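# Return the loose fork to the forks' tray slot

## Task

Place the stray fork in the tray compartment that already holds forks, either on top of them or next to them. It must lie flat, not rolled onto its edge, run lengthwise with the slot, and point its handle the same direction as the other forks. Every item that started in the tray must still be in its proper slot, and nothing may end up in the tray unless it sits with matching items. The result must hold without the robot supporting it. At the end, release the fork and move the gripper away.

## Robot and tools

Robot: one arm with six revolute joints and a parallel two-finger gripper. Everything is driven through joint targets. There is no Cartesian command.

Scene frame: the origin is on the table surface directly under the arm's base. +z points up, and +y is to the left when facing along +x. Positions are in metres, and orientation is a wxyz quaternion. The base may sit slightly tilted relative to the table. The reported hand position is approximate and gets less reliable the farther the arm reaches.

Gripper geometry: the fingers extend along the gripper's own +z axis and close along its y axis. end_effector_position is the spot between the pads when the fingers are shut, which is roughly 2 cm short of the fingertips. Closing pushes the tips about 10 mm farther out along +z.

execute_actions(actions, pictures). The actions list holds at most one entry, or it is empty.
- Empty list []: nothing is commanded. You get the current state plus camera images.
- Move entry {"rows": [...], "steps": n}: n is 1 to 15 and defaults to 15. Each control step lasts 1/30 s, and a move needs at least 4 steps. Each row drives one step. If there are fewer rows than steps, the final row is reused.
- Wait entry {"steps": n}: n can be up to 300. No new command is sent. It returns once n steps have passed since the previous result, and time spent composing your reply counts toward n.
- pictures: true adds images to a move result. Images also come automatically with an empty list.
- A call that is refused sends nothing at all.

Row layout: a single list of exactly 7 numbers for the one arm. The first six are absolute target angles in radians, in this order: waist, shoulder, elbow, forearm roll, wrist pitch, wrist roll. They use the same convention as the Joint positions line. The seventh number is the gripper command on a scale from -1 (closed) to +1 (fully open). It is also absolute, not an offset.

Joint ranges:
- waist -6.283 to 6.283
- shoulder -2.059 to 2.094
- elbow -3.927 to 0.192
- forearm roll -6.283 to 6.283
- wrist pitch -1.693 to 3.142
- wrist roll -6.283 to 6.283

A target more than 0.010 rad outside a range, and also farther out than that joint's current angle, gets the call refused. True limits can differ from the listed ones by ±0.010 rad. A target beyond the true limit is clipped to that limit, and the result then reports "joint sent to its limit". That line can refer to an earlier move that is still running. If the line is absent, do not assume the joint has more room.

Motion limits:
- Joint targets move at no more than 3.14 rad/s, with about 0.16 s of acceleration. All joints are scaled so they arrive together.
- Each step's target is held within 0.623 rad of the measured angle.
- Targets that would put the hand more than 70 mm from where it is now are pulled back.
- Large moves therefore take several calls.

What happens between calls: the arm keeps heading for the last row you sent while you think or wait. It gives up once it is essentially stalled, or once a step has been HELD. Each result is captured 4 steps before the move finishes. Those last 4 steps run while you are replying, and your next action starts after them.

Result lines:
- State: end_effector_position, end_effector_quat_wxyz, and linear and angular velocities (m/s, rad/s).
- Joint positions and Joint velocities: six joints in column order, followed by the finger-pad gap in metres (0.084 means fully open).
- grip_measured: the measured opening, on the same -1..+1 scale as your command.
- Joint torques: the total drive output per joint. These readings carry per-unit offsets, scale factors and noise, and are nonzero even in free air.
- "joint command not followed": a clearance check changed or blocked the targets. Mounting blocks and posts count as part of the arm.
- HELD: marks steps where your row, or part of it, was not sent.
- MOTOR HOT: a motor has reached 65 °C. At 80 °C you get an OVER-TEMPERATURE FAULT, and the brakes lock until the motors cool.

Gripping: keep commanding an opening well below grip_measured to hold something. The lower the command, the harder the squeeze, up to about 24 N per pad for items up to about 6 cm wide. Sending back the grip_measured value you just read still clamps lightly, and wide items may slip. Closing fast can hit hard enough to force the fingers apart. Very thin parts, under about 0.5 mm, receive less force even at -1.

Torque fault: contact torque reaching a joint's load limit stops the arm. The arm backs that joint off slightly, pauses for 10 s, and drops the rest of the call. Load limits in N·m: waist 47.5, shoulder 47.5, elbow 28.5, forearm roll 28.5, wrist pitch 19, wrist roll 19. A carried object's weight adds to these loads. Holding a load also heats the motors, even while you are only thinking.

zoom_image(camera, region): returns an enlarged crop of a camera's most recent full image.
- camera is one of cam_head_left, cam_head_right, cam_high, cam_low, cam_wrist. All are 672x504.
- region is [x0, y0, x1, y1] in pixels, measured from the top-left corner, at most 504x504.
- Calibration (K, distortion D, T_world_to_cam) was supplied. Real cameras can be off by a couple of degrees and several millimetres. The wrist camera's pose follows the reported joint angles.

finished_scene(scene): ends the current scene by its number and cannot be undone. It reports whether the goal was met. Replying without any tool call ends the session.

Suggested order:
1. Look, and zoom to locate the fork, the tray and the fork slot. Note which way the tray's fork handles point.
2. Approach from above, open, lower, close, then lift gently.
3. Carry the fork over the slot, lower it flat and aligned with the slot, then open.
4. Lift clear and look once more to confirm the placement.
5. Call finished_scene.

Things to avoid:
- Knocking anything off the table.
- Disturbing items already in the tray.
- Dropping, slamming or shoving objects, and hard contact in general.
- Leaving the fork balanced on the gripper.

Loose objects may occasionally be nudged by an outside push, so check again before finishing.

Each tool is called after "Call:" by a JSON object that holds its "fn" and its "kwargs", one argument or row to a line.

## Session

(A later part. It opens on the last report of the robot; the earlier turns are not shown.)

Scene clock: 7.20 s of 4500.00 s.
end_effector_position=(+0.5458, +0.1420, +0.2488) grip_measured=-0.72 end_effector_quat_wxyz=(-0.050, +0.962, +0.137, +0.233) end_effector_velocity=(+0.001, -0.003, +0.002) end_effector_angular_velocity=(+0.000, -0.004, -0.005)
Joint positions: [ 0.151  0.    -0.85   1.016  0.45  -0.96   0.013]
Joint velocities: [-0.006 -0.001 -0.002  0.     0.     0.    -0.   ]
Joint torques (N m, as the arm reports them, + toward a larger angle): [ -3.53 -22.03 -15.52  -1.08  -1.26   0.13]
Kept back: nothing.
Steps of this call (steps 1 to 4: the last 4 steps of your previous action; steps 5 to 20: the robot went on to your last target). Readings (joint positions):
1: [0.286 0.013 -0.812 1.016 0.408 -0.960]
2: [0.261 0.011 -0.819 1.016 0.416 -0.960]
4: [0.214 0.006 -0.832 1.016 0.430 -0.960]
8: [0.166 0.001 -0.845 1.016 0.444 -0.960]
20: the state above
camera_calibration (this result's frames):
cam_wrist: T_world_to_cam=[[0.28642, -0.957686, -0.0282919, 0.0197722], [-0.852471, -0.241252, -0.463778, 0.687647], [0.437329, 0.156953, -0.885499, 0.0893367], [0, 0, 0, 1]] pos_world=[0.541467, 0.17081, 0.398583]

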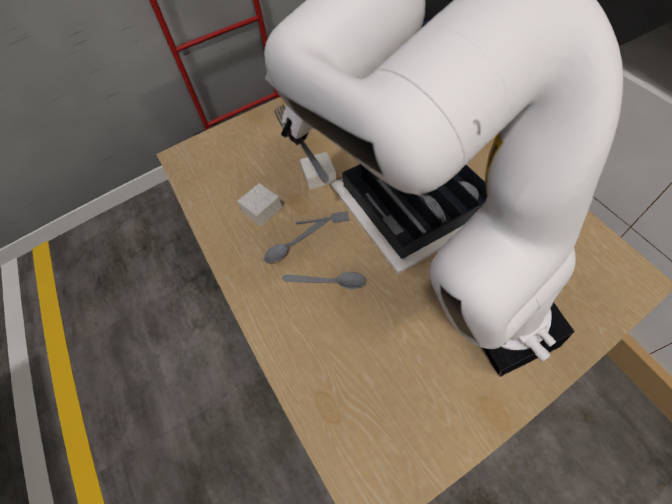

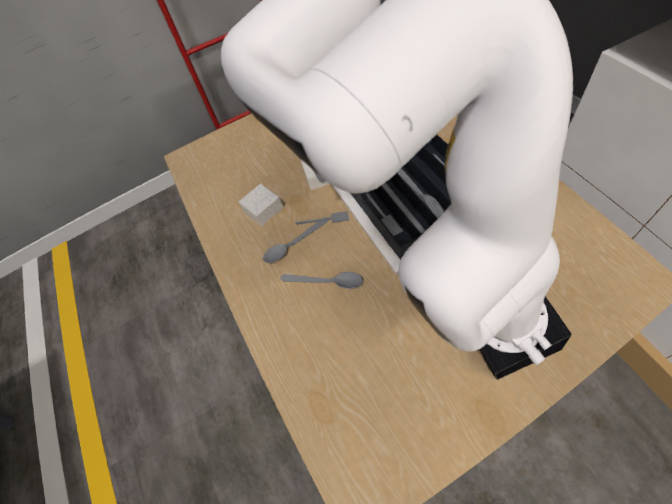

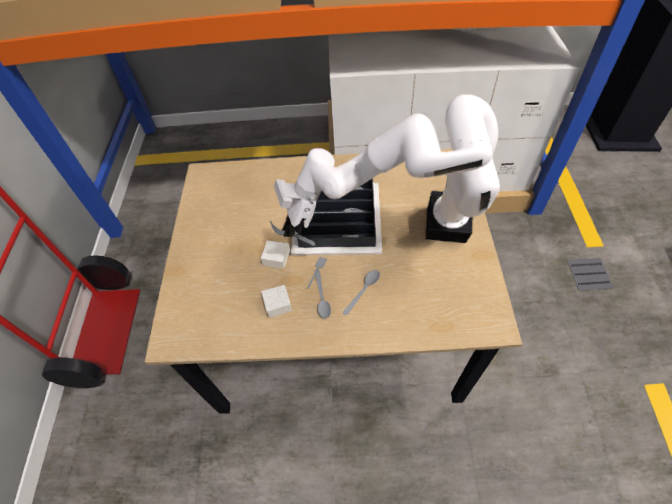

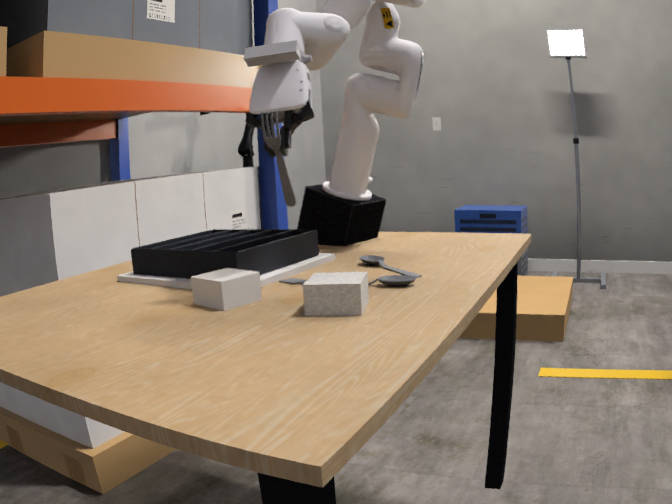

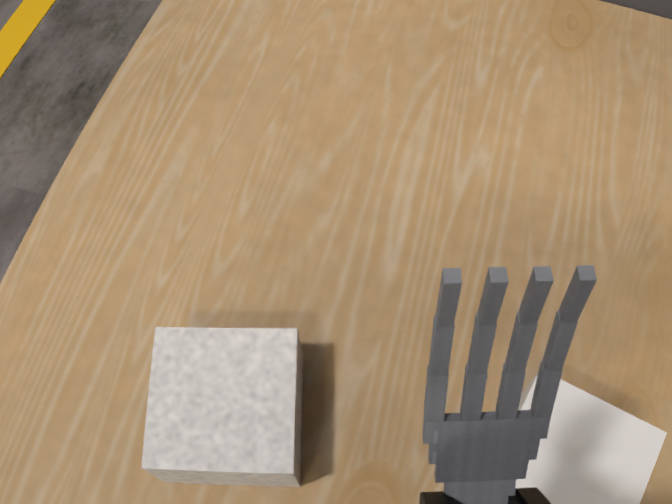

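Call:
{"fn": "execute_actions", "kwargs": {
  "actions": [
    {"rows":[[-0.337,0.15,-0.8,0.725,0.455,-4.18,-1]],"steps":15}
  ]
}}

Call:
{"fn": "execute_actions", "kwargs": {
  "actions": [
    {"steps":60}
  ]
}}

Call:
{"fn": "execute_actions", "kwargs": {
  "actions": [
    {"rows":[[-0.337,0.25,-0.77,0.725,0.455,-4.18,-1],[-0.337,0.4,-0.73,0.725,0.455,-4.18,-1]],"steps":15}
  ]
}}

Call:
{"fn": "execute_actions", "kwargs": {
  "actions": [
    {"steps":15}
  ],
  "pictures": true
}}

Scene clock: 8.13 s of 4500.00 s.
end_effector_position=(+0.5374, +0.0360, +0.2409) grip_measured=-0.72 end_effector_quat_wxyz=(+0.029, +0.954, +0.214, +0.209) end_effector_velocity=(-0.063, -0.351, -0.023) end_effector_angular_velocity=(-0.691, +0.113, +0.571)
Joint positions: [-0.029  0.055 -0.832  0.909  0.452 -1.218  0.013]
Joint velocities: [-0.609  0.186  0.06  -0.361  0.006 -1.064 -0.   ]
Joint torques (N m, as the arm reports them, + toward a larger angle): [ -4.16 -21.52 -14.94  -0.71  -1.56   0.44]
Steps of this call (steps 1 to 15: the robot went on to your last target; steps 16 to 17: nothing new was sent; steps 18 to 28: the first 11 steps of this action). Readings (joint positions):
18: [0.150 0.000 -0.850 1.016 0.450 -0.960]
19: [0.148 0.001 -0.850 1.014 0.450 -0.964]
21: [0.122 0.008 -0.849 0.997 0.451 -1.001]
25: [0.032 0.036 -0.838 0.946 0.451 -1.118]
28: the state above

Scene clock: 10.13 s of 4500.00 s.
end_effector_position=(+0.4764, -0.1290, +0.2286) grip_measured=-0.72 end_effector_quat_wxyz=(+0.157, -0.040, +0.984, -0.072) end_effector_velocity=(+0.000, -0.000, +0.000) end_effector_angular_velocity=(-0.001, -0.000, +0.001)
Joint positions: [-0.337  0.15  -0.8    0.725  0.455 -4.18   0.013]
Joint velocities: [ 0.    -0.     0.     0.    -0.001 -0.001 -0.   ]
Joint torques (N m, as the arm reports them, + toward a larger angle): [ -4.37 -20.78 -14.88  -1.15  -1.54   0.29]
Kept back: nothing.
Steps of this call (steps 1 to 4: the last 4 steps of your previous action; steps 5 to 60: the robot went on to your last target). Readings (joint positions):
1: [-0.049 0.061 -0.830 0.897 0.452 -1.254]
2: [-0.069 0.068 -0.828 0.885 0.452 -1.293]
4: [-0.109 0.080 -0.823 0.862 0.453 -1.377]
8: [-0.185 0.103 -0.816 0.816 0.453 -1.582]
60: the state above

Scene clock: 10.50 s of 4500.00 s.
end_effector_position=(+0.4123, -0.1360, +0.1328) grip_measured=-0.72 end_effector_quat_wxyz=(+0.060, -0.007, +0.998, -0.034) end_effector_velocity=(-0.244, -0.004, -0.299) end_effector_angular_velocity=(+0.270, +0.651, -0.228)
Joint positions: [-0.337  0.322 -0.752  0.725  0.455 -4.18   0.012]
Joint velocities: [ 0.001  0.585  0.157 -0.    -0.001 -0.    -0.001]
Joint torques (N m, as the arm reports them, + toward a larger angle): [ -5.16 -21.5  -11.87  -0.94  -1.34   0.3 ]
Steps of this call (steps 1 to 11: the first 11 steps of this action). Readings (joint positions):
1: [-0.337 0.150 -0.800 0.725 0.455 -4.180]
2: [-0.337 0.153 -0.800 0.725 0.455 -4.180]
4: [-0.337 0.181 -0.795 0.725 0.454 -4.180]
8: [-0.337 0.264 -0.766 0.725 0.455 -4.180]
11: the state above

Scene clock: 11.00 s of 4500.00 s.
end_effector_position=(+0.3785, -0.1353, +0.0951) grip_measured=-0.72 end_effector_quat_wxyz=(+0.017, +0.007, +1.000, -0.017) end_effector_velocity=(-0.006, +0.001, -0.005) end_effector_angular_velocity=(+0.006, +0.013, -0.005)
Joint positions: [-0.337  0.399 -0.731  0.725  0.455 -4.18   0.012]
Joint velocities: [-0.     0.009  0.005  0.     0.001 -0.    -0.   ]
Joint torques (N m, as the arm reports them, + toward a larger angle): [ -5.69 -22.04 -11.    -0.92  -1.31   0.35]
Kept back: nothing.
Steps of this call (steps 1 to 4: the last 4 steps of your previous action; steps 5 to 15: the robot went on to your last target). Readings (joint positions):
1: [-0.337 0.341 -0.746 0.725 0.455 -4.180]
2: [-0.337 0.358 -0.741 0.725 0.455 -4.180]
4: [-0.337 0.380 -0.734 0.725 0.456 -4.180]
8: [-0.337 0.394 -0.732 0.725 0.455 -4.180]
15: the state above
camera_calibration (this result's frames):
cam_wrist: T_world_to_cam=[[0.0137376, 0.999476, -0.0292965, 0.165907], [0.999456, -0.0128466, 0.0303871, -0.310212], [0.0299949, -0.029698, -0.999109, 0.209652], [0, 0, 0, 1]] pos_world=[0.301475, -0.163579, 0.223752]

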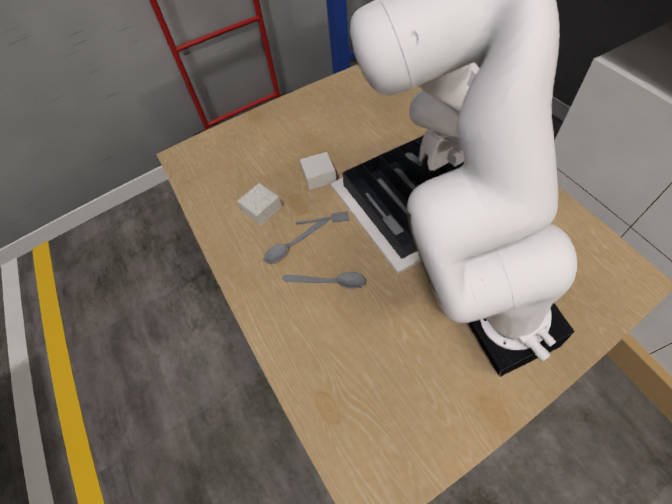

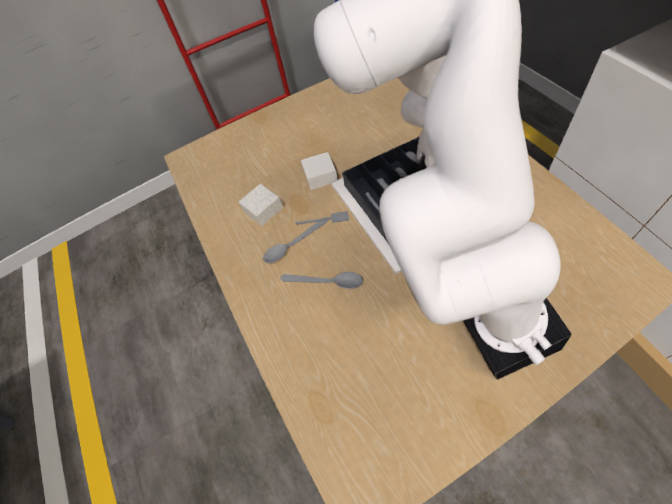

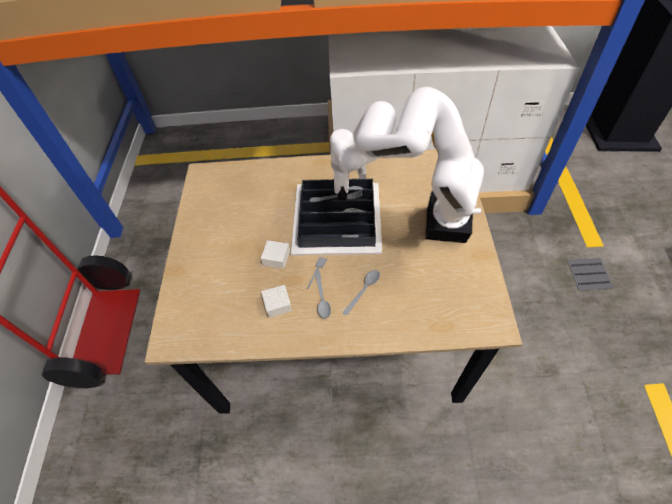

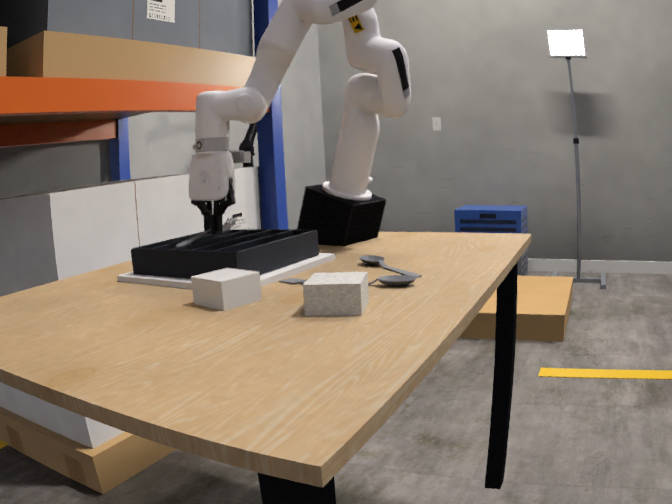

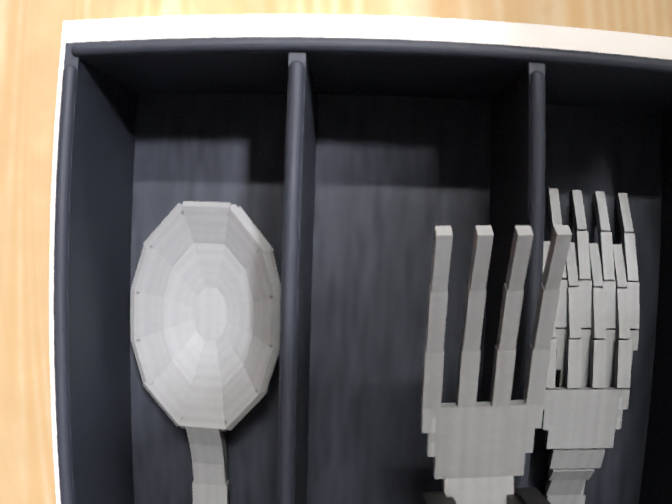

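Call:
{"fn": "execute_actions", "kwargs": {
  "actions": [
    {"rows":[[-0.337,0.32,-0.731,0.725,0.455,-4.18,-1],[-0.337,0.32,-0.731,0.725,0.455,-4.18,-1],[-0.337,0.32,-0.731,0.725,0.455,-4.18,-1],[-0.337,0.32,-0.731,0.725,0.455,-4.18,-1],[-0.337,0.32,-0.731,0.725,0.455,-4.18,-1],[-0.337,0.32,-0.731,0.725,0.455,-4.18,-1],[-0.235,0.32,-0.731,0.725,0.455,-4.08,-1]],"steps":15}
  ]
}}

Call:
{"fn": "execute_actions", "kwargs": {
  "actions": [
    {"rows":[[-0.235,0.32,-0.731,0.725,0.455,-4.08,-1],[-0.235,0.32,-0.731,0.725,0.455,-4.08,-1],[-0.235,0.32,-0.731,0.725,0.455,-4.08,-1],[-0.235,0.39,-0.731,0.725,0.455,-4.08,-1]],"steps":15}
  ]
}}

Call:
{"fn": "execute_actions", "kwargs": {
  "actions": [
    {"steps":10}
  ],
  "pictures": true
}}

Scene clock: 11.67 s of 4500.00 s.
end_effector_position=(+0.4073, -0.1143, +0.1188) grip_measured=-0.73 end_effector_quat_wxyz=(+0.043, -0.003, +0.999, -0.026) end_effector_velocity=(+0.064, +0.222, -0.062) end_effector_angular_velocity=(+0.084, +0.134, +0.074)
Joint positions: [-0.286  0.324 -0.731  0.725  0.454 -4.128  0.012]
Joint velocities: [ 0.555 -0.037  0.005 -0.002  0.025  0.469 -0.036]
Joint torques (N m, as the arm reports them, + toward a larger angle): [ -7.04 -20.89 -11.25  -1.05  -1.14  -0.33]
Steps of this call (steps 1 to 9: the robot went on to your last target; steps 10 to 20: the first 11 steps of this action). Readings (joint positions):
10: [-0.337 0.400 -0.730 0.725 0.455 -4.180]
11: [-0.337 0.397 -0.730 0.725 0.455 -4.180]
13: [-0.337 0.373 -0.727 0.725 0.456 -4.180]
17: [-0.334 0.331 -0.734 0.725 0.454 -4.176]
20: the state above

Scene clock: 12.17 s of 4500.00 s.
end_effector_position=(+0.3928, -0.0971, +0.0884) grip_measured=-0.76 end_effector_quat_wxyz=(+0.009, +0.006, +1.000, -0.014) end_effector_velocity=(-0.024, -0.004, -0.037) end_effector_angular_velocity=(+0.021, +0.080, -0.025)
Joint positions: [-0.236  0.381 -0.728  0.725  0.456 -4.08   0.011]
Joint velocities: [ 0.006  0.102 -0.014 -0.    -0.004  0.003 -0.   ]
Joint torques (N m, as the arm reports them, + toward a larger angle): [ -5.09 -24.56 -12.93  -1.14  -1.2    0.46]
Steps of this call (steps 1 to 4: the last 4 steps of your previous action; steps 5 to 15: the first 11 steps of this action). Readings (joint positions):
5: [-0.243 0.321 -0.730 0.725 0.456 -4.089]
6: [-0.241 0.321 -0.730 0.725 0.456 -4.087]
8: [-0.238 0.321 -0.731 0.725 0.455 -4.083]
12: [-0.236 0.359 -0.732 0.725 0.455 -4.081]
15: the state above

Scene clock: 12.50 s of 4500.00 s.
end_effector_position=(+0.3920, -0.0975, +0.0860) grip_measured=-0.76 end_effector_quat_wxyz=(+0.007, +0.007, +1.000, -0.014) end_effector_velocity=(-0.003, +0.000, -0.003) end_effector_angular_velocity=(+0.002, +0.006, -0.002)
Joint positions: [-0.235  0.389 -0.731  0.725  0.455 -4.08   0.011]
Joint velocities: [ 0.     0.005  0.002  0.    -0.     0.001  0.   ]
Joint torques (N m, as the arm reports them, + toward a larger angle): [ -5.69 -21.57 -10.69  -1.44  -1.08   0.53]
Kept back: nothing.
Steps of this call (steps 1 to 4: the last 4 steps of your previous action; steps 5 to 10: the robot went on to your last target). Readings (joint positions):
1: [-0.235 0.384 -0.729 0.725 0.456 -4.080]
2: [-0.235 0.385 -0.730 0.725 0.455 -4.080]
4: [-0.235 0.387 -0.731 0.725 0.455 -4.080]
8: [-0.235 0.389 -0.731 0.725 0.455 -4.080]
10: the state above
camera_calibration (this result's frames):
cam_wrist: T_world_to_cam=[[0.0131779, 0.99962, -0.0242281, 0.127544], [0.99986, -0.0129236, 0.0106199, -0.321421], [0.0103027, -0.0243646, -0.99965, 0.209611], [0, 0, 0, 1]] pos_world=[0.317536, -0.126542, 0.216041]

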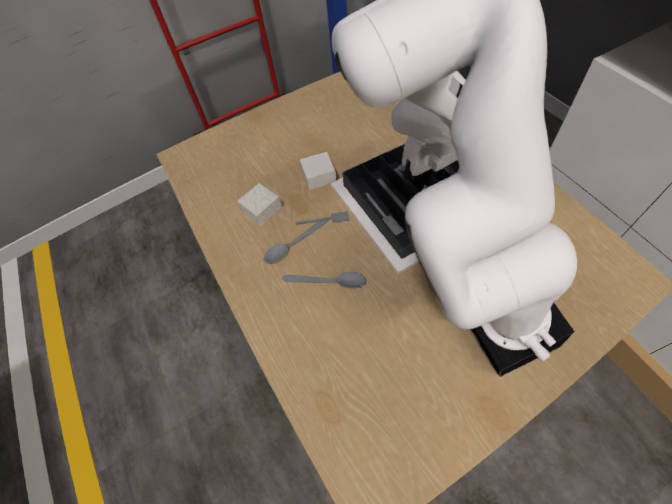

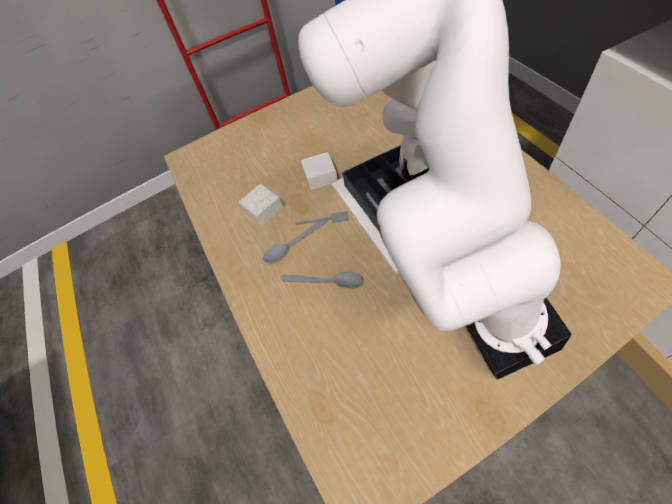

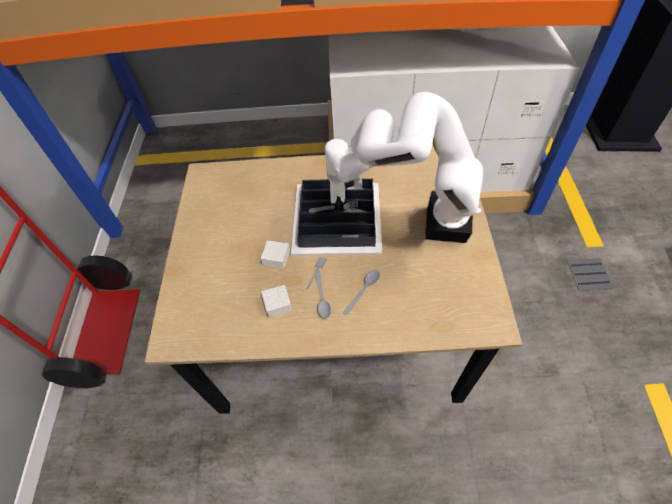

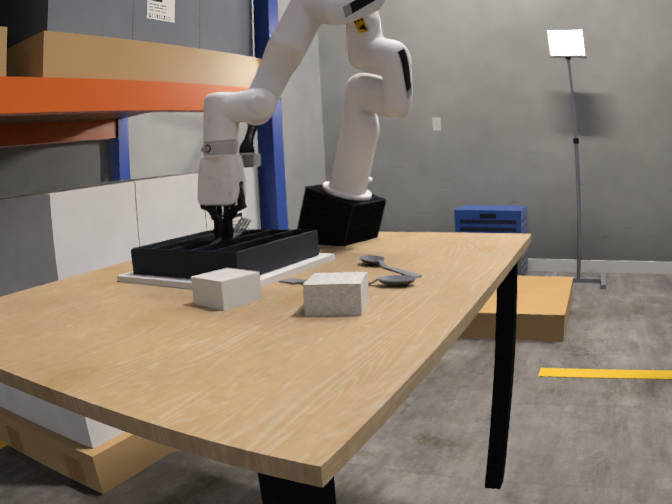

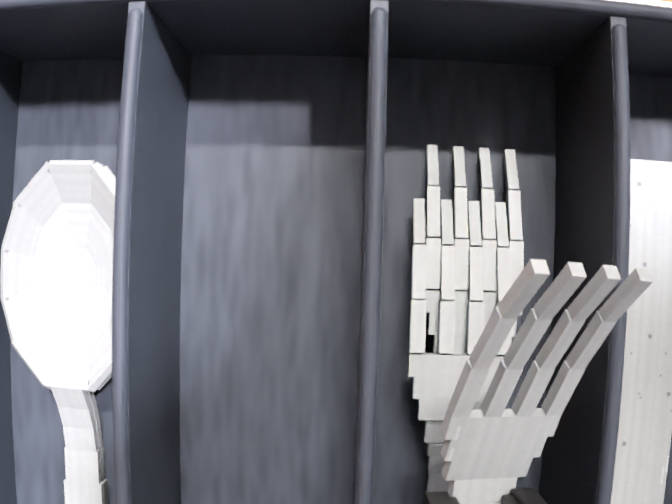

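Call:
{"fn": "execute_actions", "kwargs": {
  "actions": [
    {"rows":[[-0.235,0.25,-0.75,0.725,0.455,-4.08,-1]],"steps":15}
  ]
}}

Call:
{"fn": "execute_actions", "kwargs": {
  "actions": [
    {"steps":10}
  ],
  "pictures": true
}}

Scene clock: 12.97 s of 4500.00 s.
end_effector_position=(+0.4408, -0.0916, +0.1457) grip_measured=-1.00 end_effector_quat_wxyz=(+0.076, -0.016, +0.996, -0.034) end_effector_velocity=(-0.001, +0.010, +0.018) end_effector_angular_velocity=(+0.001, -0.026, +0.013)
Joint positions: [-0.235  0.259 -0.751  0.725  0.454 -4.08   0.   ]
Joint velocities: [ 0.001 -0.073  0.036  0.002  0.013 -0.001  0.   ]
Joint torques (N m, as the arm reports them, + toward a larger angle): [ -5.41 -19.81 -12.21  -0.67  -1.35   0.19]
Steps of this call (steps 1 to 3: the robot went on to your last target; steps 4 to 14: the first 11 steps of this action). Readings (joint positions):
4: [-0.235 0.390 -0.731 0.725 0.455 -4.080]
5: [-0.235 0.388 -0.731 0.725 0.455 -4.080]
7: [-0.235 0.360 -0.731 0.725 0.456 -4.080]
11: [-0.235 0.276 -0.751 0.725 0.454 -4.080]
14: the state above

Scene clock: 13.30 s of 4500.00 s.
end_effector_position=(+0.4421, -0.0908, +0.1486) grip_measured=-1.00 end_effector_quat_wxyz=(+0.079, -0.017, +0.996, -0.034) end_effector_velocity=(+0.003, +0.000, +0.003) end_effector_angular_velocity=(-0.003, -0.007, +0.003)
Joint positions: [-0.235  0.251 -0.75   0.725  0.455 -4.08   0.   ]
Joint velocities: [ 0.    -0.006 -0.002 -0.    -0.001  0.     0.   ]
Joint torques (N m, as the arm reports them, + toward a larger angle): [ -5.11 -22.01 -12.96  -1.27  -1.51   0.2 ]
Kept back: nothing.
Steps of this call (steps 1 to 4: the last 4 steps of your previous action; steps 5 to 10: the robot went on to your last target). Readings (joint positions):
1: [-0.235 0.257 -0.750 0.725 0.455 -4.080]
2: [-0.235 0.255 -0.749 0.725 0.455 -4.080]
4: [-0.235 0.254 -0.749 0.725 0.455 -4.080]
8: [-0.235 0.251 -0.750 0.725 0.455 -4.080]
10: the state above
camera_calibration (this result's frames):
cam_wrist: T_world_to_cam=[[-0.0293531, 0.997286, -0.067522, 0.146672], [0.987552, 0.039377, 0.152282, -0.382934], [0.154528, -0.0622116, -0.986028, 0.202582], [0, 0, 0, 1]] pos_world=[0.351168, -0.118592, 0.267969]

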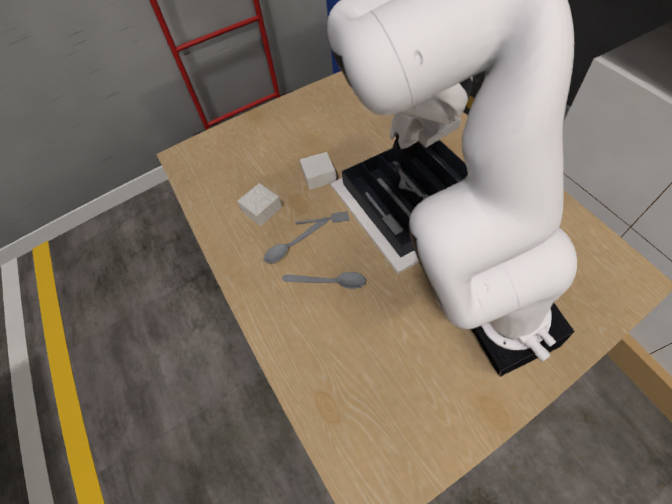

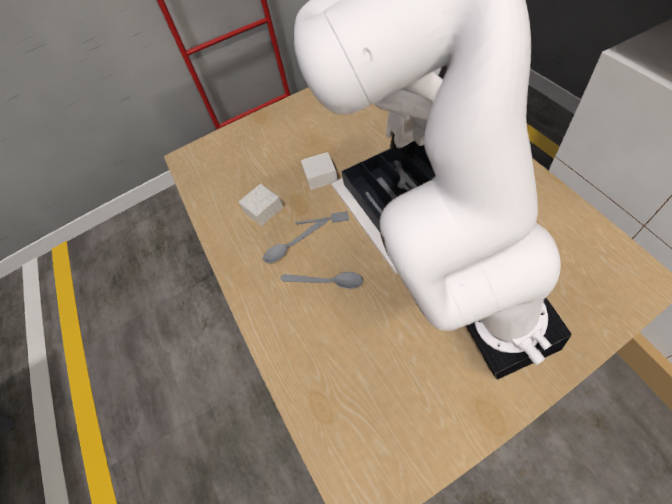

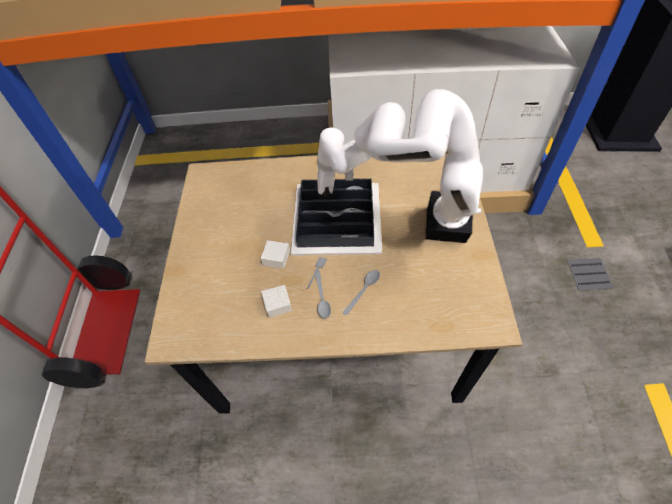

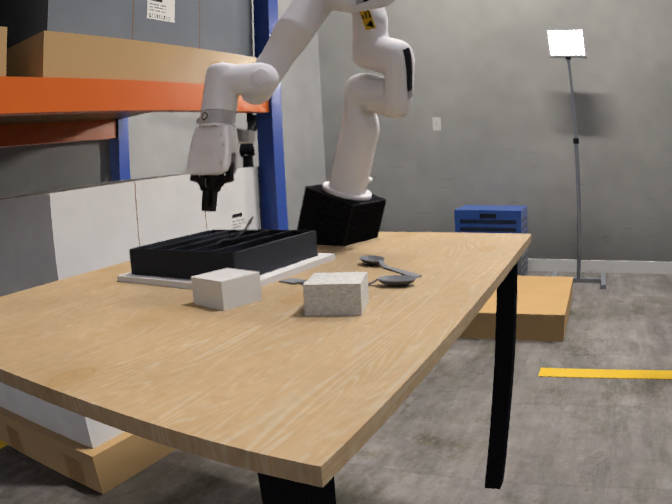

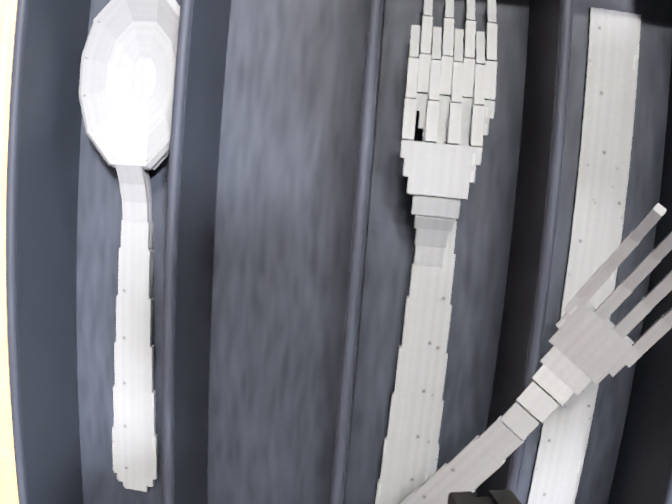

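Call:
{"fn": "execute_actions", "kwargs": {
  "actions": [
    {"rows":[[-0.06,0.27,-0.74,0.725,0.455,-3.91,-1]],"steps":15}
  ]
}}

Call:
{"fn": "execute_actions", "kwargs": {
  "actions": [
    {"rows":[[-0.06,0.37,-0.731,0.725,0.455,-3.91,-1]],"steps":15}
  ]
}}

Call:
{"fn": "execute_actions", "kwargs": {
  "actions": [
    {"steps":10}
  ],
  "pictures": true
}}

Scene clock: 13.83 s of 4500.00 s.
end_effector_position=(+0.4416, -0.0243, +0.1154) grip_measured=-1.00 end_effector_quat_wxyz=(+0.045, -0.012, +0.999, -0.017) end_effector_velocity=(-0.000, +0.050, -0.022) end_effector_angular_velocity=(+0.016, +0.040, -0.035)
Joint positions: [-0.073  0.269 -0.74   0.725  0.455 -3.925  0.   ]
Joint velocities: [ 0.125  0.011  0.002  0.001 -0.009  0.149  0.   ]
Joint torques (N m, as the arm reports them, + toward a larger angle): [ -6.08 -22.07 -11.9   -1.4   -1.16   0.39]
Steps of this call (steps 1 to 5: the robot went on to your last target; steps 6 to 16: the first 11 steps of this action). Readings (joint positions):
6: [-0.235 0.250 -0.750 0.725 0.455 -4.080]
7: [-0.232 0.251 -0.750 0.725 0.455 -4.076]
9: [-0.199 0.254 -0.748 0.725 0.454 -4.040]
13: [-0.098 0.266 -0.742 0.725 0.456 -3.951]
16: the state above

Scene clock: 14.33 s of 4500.00 s.
end_effector_position=(+0.4079, -0.0290, +0.0731) grip_measured=-1.00 end_effector_quat_wxyz=(-0.007, +0.005, +1.000, -0.011) end_effector_velocity=(+0.002, -0.003, -0.009) end_effector_angular_velocity=(-0.003, +0.012, -0.001)
Joint positions: [-0.06   0.365 -0.731  0.725  0.455 -3.91   0.   ]
Joint velocities: [ 0.004  0.038 -0.023 -0.001 -0.006  0.001  0.   ]
Joint torques (N m, as the arm reports them, + toward a larger angle): [ -4.66 -22.61 -10.01  -1.06  -1.21   0.34]
Steps of this call (steps 1 to 4: the last 4 steps of your previous action; steps 5 to 15: the first 11 steps of this action). Readings (joint positions):
5: [-0.063 0.270 -0.740 0.725 0.455 -3.913]
6: [-0.063 0.272 -0.740 0.725 0.455 -3.912]
8: [-0.062 0.300 -0.741 0.725 0.454 -3.911]
12: [-0.061 0.356 -0.729 0.725 0.456 -3.910]
15: the state above

Scene clock: 14.67 s of 4500.00 s.
end_effector_position=(+0.4066, -0.0293, +0.0713) grip_measured=-1.00 end_effector_quat_wxyz=(-0.009, +0.006, +1.000, -0.011) end_effector_velocity=(-0.002, -0.000, -0.002) end_effector_angular_velocity=(-0.000, +0.004, -0.001)
Joint positions: [-0.06   0.369 -0.731  0.725  0.455 -3.91   0.   ]
Joint velocities: [ 0.001  0.004  0.001  0.    -0.001 -0.     0.   ]
Joint torques (N m, as the arm reports them, + toward a larger angle): [ -4.13 -21.85 -10.43  -1.06  -1.31  -0.02]
Kept back: nothing.
Steps of this call (steps 1 to 4: the last 4 steps of your previous action; steps 5 to 10: the robot went on to your last target). Readings (joint positions):
1: [-0.060 0.366 -0.731 0.725 0.455 -3.910]
2: [-0.060 0.367 -0.732 0.725 0.455 -3.910]
4: [-0.060 0.368 -0.732 0.725 0.455 -3.910]
8: [-0.060 0.369 -0.731 0.725 0.455 -3.910]
10: the state above
camera_calibration (this result's frames):
cam_wrist: T_world_to_cam=[[0.0102274, 0.99978, -0.0182923, 0.0595611], [0.999725, -0.0106095, -0.0209189, -0.332595], [-0.0211084, -0.0180733, -0.999614, 0.209397], [0, 0, 0, 1]] pos_world=[0.336315, -0.0592922, 0.203448]

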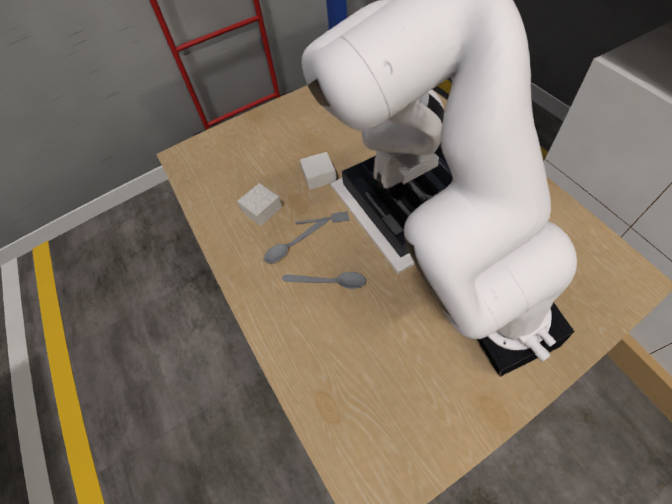

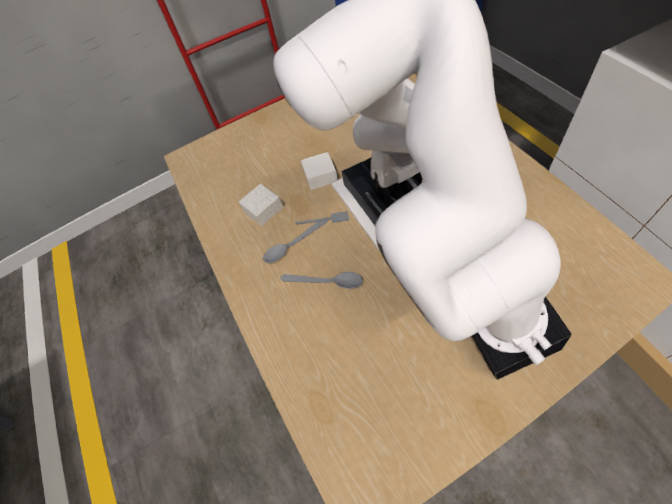

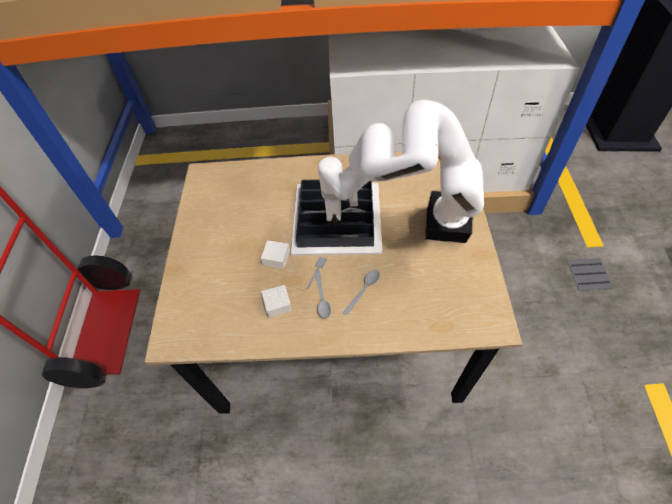

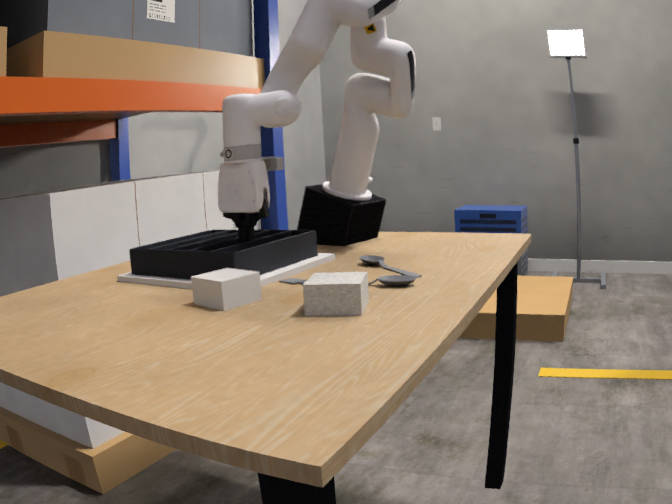

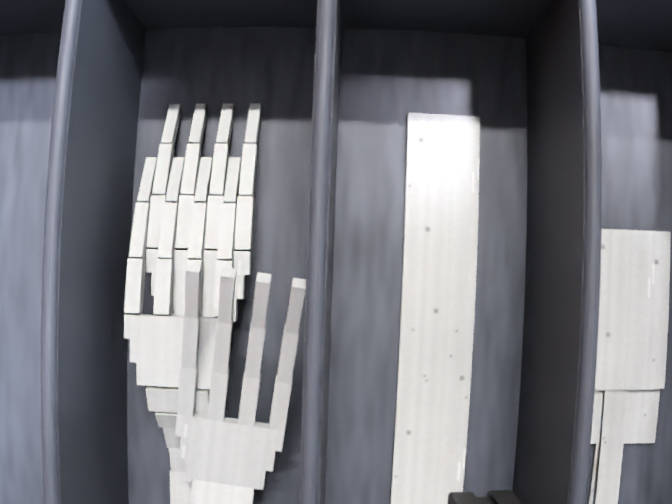

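Call:
{"fn": "execute_actions", "kwargs": {
  "actions": [
    {"rows":[[-0.06,0.2,-0.731,0.725,0.455,-3.91,-1],[-0.06,0.1,-0.731,0.725,0.455,-3.91,-1],[-0.06,0.1,-0.731,0.725,0.455,-3.91,-1],[-0.06,0.1,-0.731,0.725,0.455,-3.91,-1],[-0.06,0.1,-0.731,0.725,0.455,-3.91,-1],[-0.06,0.1,-0.731,0.725,0.455,-3.91,-1],[-0.8,0.0,-0.731,0.725,0.455,-3.91,-1]],"steps":15}
  ]
}}

Call:
{"fn": "execute_actions", "kwargs": {
  "actions": [
    {"steps":25}
  ],
  "pictures": true
}}

Call:
{"fn": "zoom_image", "kwargs": {
  "camera": "cam_high",
  "region": [285,170,390,255]
}}

Call:
{"fn": "zoom_image", "kwargs": {
  "camera": "cam_head_left",
  "region": [330,120,500,270]
}}

Scene clock: 15.23 s of 4500.00 s.
end_effector_position=(+0.4544, -0.0392, +0.1487) grip_measured=-1.00 end_effector_quat_wxyz=(+0.081, +0.010, +0.996, -0.023) end_effector_velocity=(-0.024, -0.355, +0.177) end_effector_angular_velocity=(-0.068, -0.374, -0.787)
Joint positions: [-0.124  0.202 -0.734  0.725  0.455 -3.91   0.   ]
Joint velocities: [-0.863 -0.164  0.052  0.004 -0.001 -0.     0.   ]
Joint torques (N m, as the arm reports them, + toward a larger angle): [ -4.54 -22.91 -12.28  -1.43  -1.1    0.28]
Steps of this call (steps 1 to 6: the robot went on to your last target; steps 7 to 17: the first 11 steps of this action). Readings (joint positions):
7: [-0.060 0.370 -0.731 0.725 0.455 -3.910]
8: [-0.060 0.367 -0.730 0.725 0.455 -3.910]
10: [-0.060 0.335 -0.727 0.725 0.456 -3.910]
14: [-0.063 0.230 -0.734 0.725 0.455 -3.910]
17: the state above

Scene clock: 16.07 s of 4500.00 s.
end_effector_position=(+0.3727, -0.2748, +0.3214) grip_measured=-1.00 end_effector_quat_wxyz=(+0.241, +0.268, +0.927, -0.100) end_effector_velocity=(-0.161, -0.190, +0.165) end_effector_angular_velocity=(-0.168, -0.300, -0.502)
Joint positions: [-0.743  0.017 -0.731  0.725  0.455 -3.91   0.   ]
Joint velocities: [-0.575 -0.175 -0.005  0.001 -0.008  0.     0.   ]
Joint torques (N m, as the arm reports them, + toward a larger angle): [  1.45 -14.99 -16.17  -1.15  -1.2    0.24]
Kept back: nothing.
Steps of this call (steps 1 to 4: the last 4 steps of your previous action; steps 5 to 25: the robot went on to your last target). Readings (joint positions):
1: [-0.152 0.195 -0.732 0.725 0.455 -3.910]
2: [-0.178 0.187 -0.731 0.725 0.455 -3.910]
4: [-0.228 0.171 -0.732 0.725 0.455 -3.910]
8: [-0.329 0.141 -0.731 0.725 0.455 -3.910]
25: the state above
camera_calibration (this result's frames):
cam_wrist: T_world_to_cam=[[0.543787, 0.83747, -0.0542284, 0.0780218], [0.741822, -0.449454, 0.497685, -0.487265], [0.392423, -0.310862, -0.865661, 0.176592], [0, 0, 0, 1]] pos_world=[0.249738, -0.229448, 0.399605]

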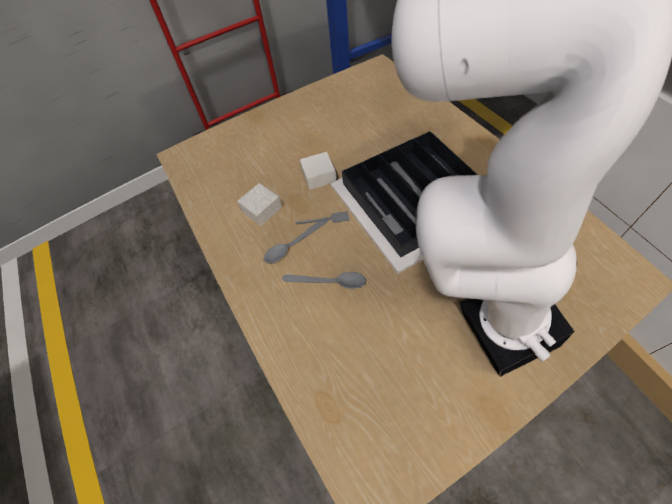

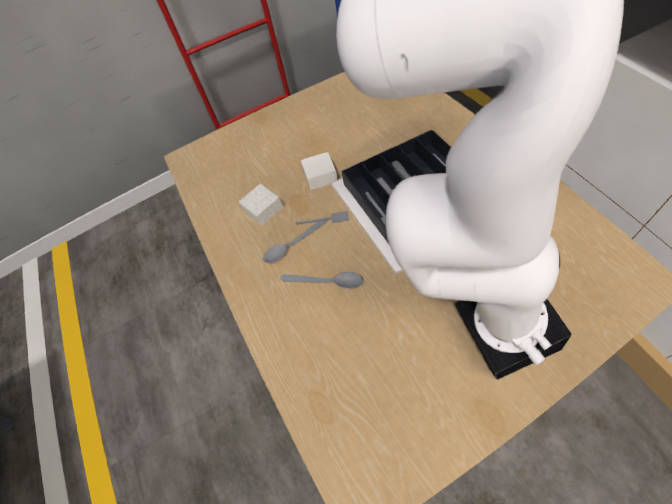

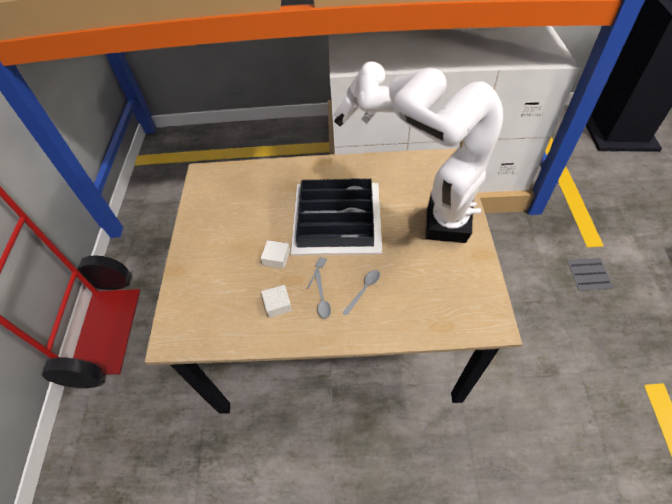

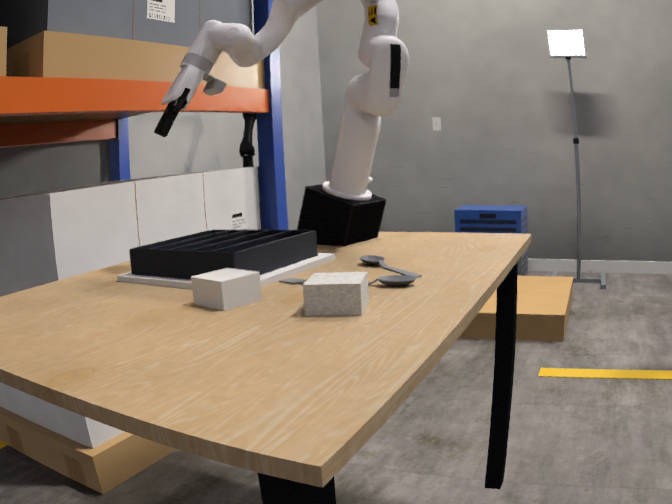

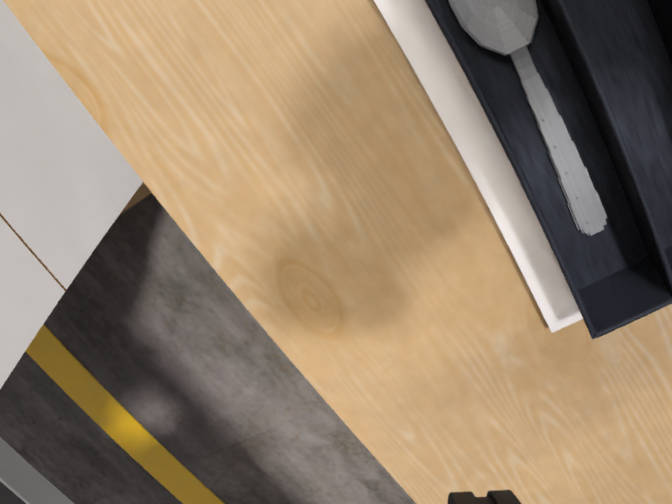

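Region (285, 170, 390, 255) of cam_high's 672x504 image, scaled by 4.800, with more detail than that image has; it fills the top 408 rows of this view, and the rest is white.

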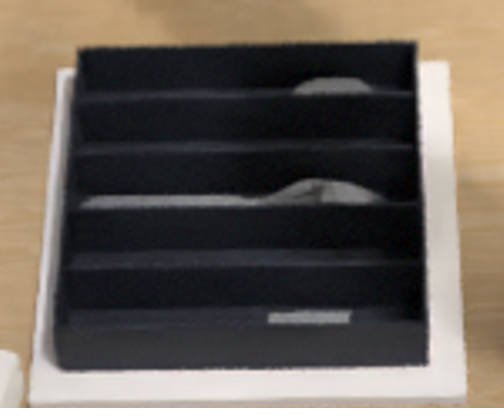

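Region (330, 120, 500, 270) of cam_head_left's 672x504 image, scaled by 2.965, with more detail than that image has; it fills the top 445 rows of this view, and the rest is white.

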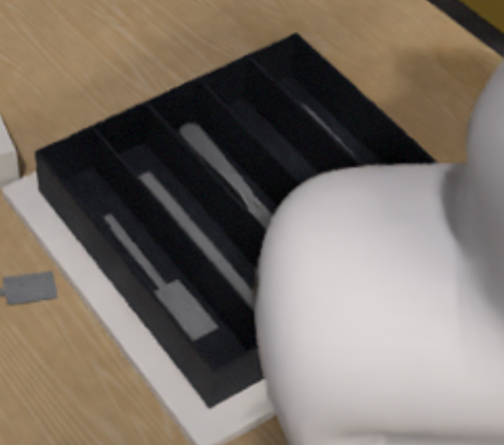

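Inside the slot.

Call:
{"fn": "finished_scene", "kwargs": {
  "scene": 1
}}

The scene is finished: the task was done.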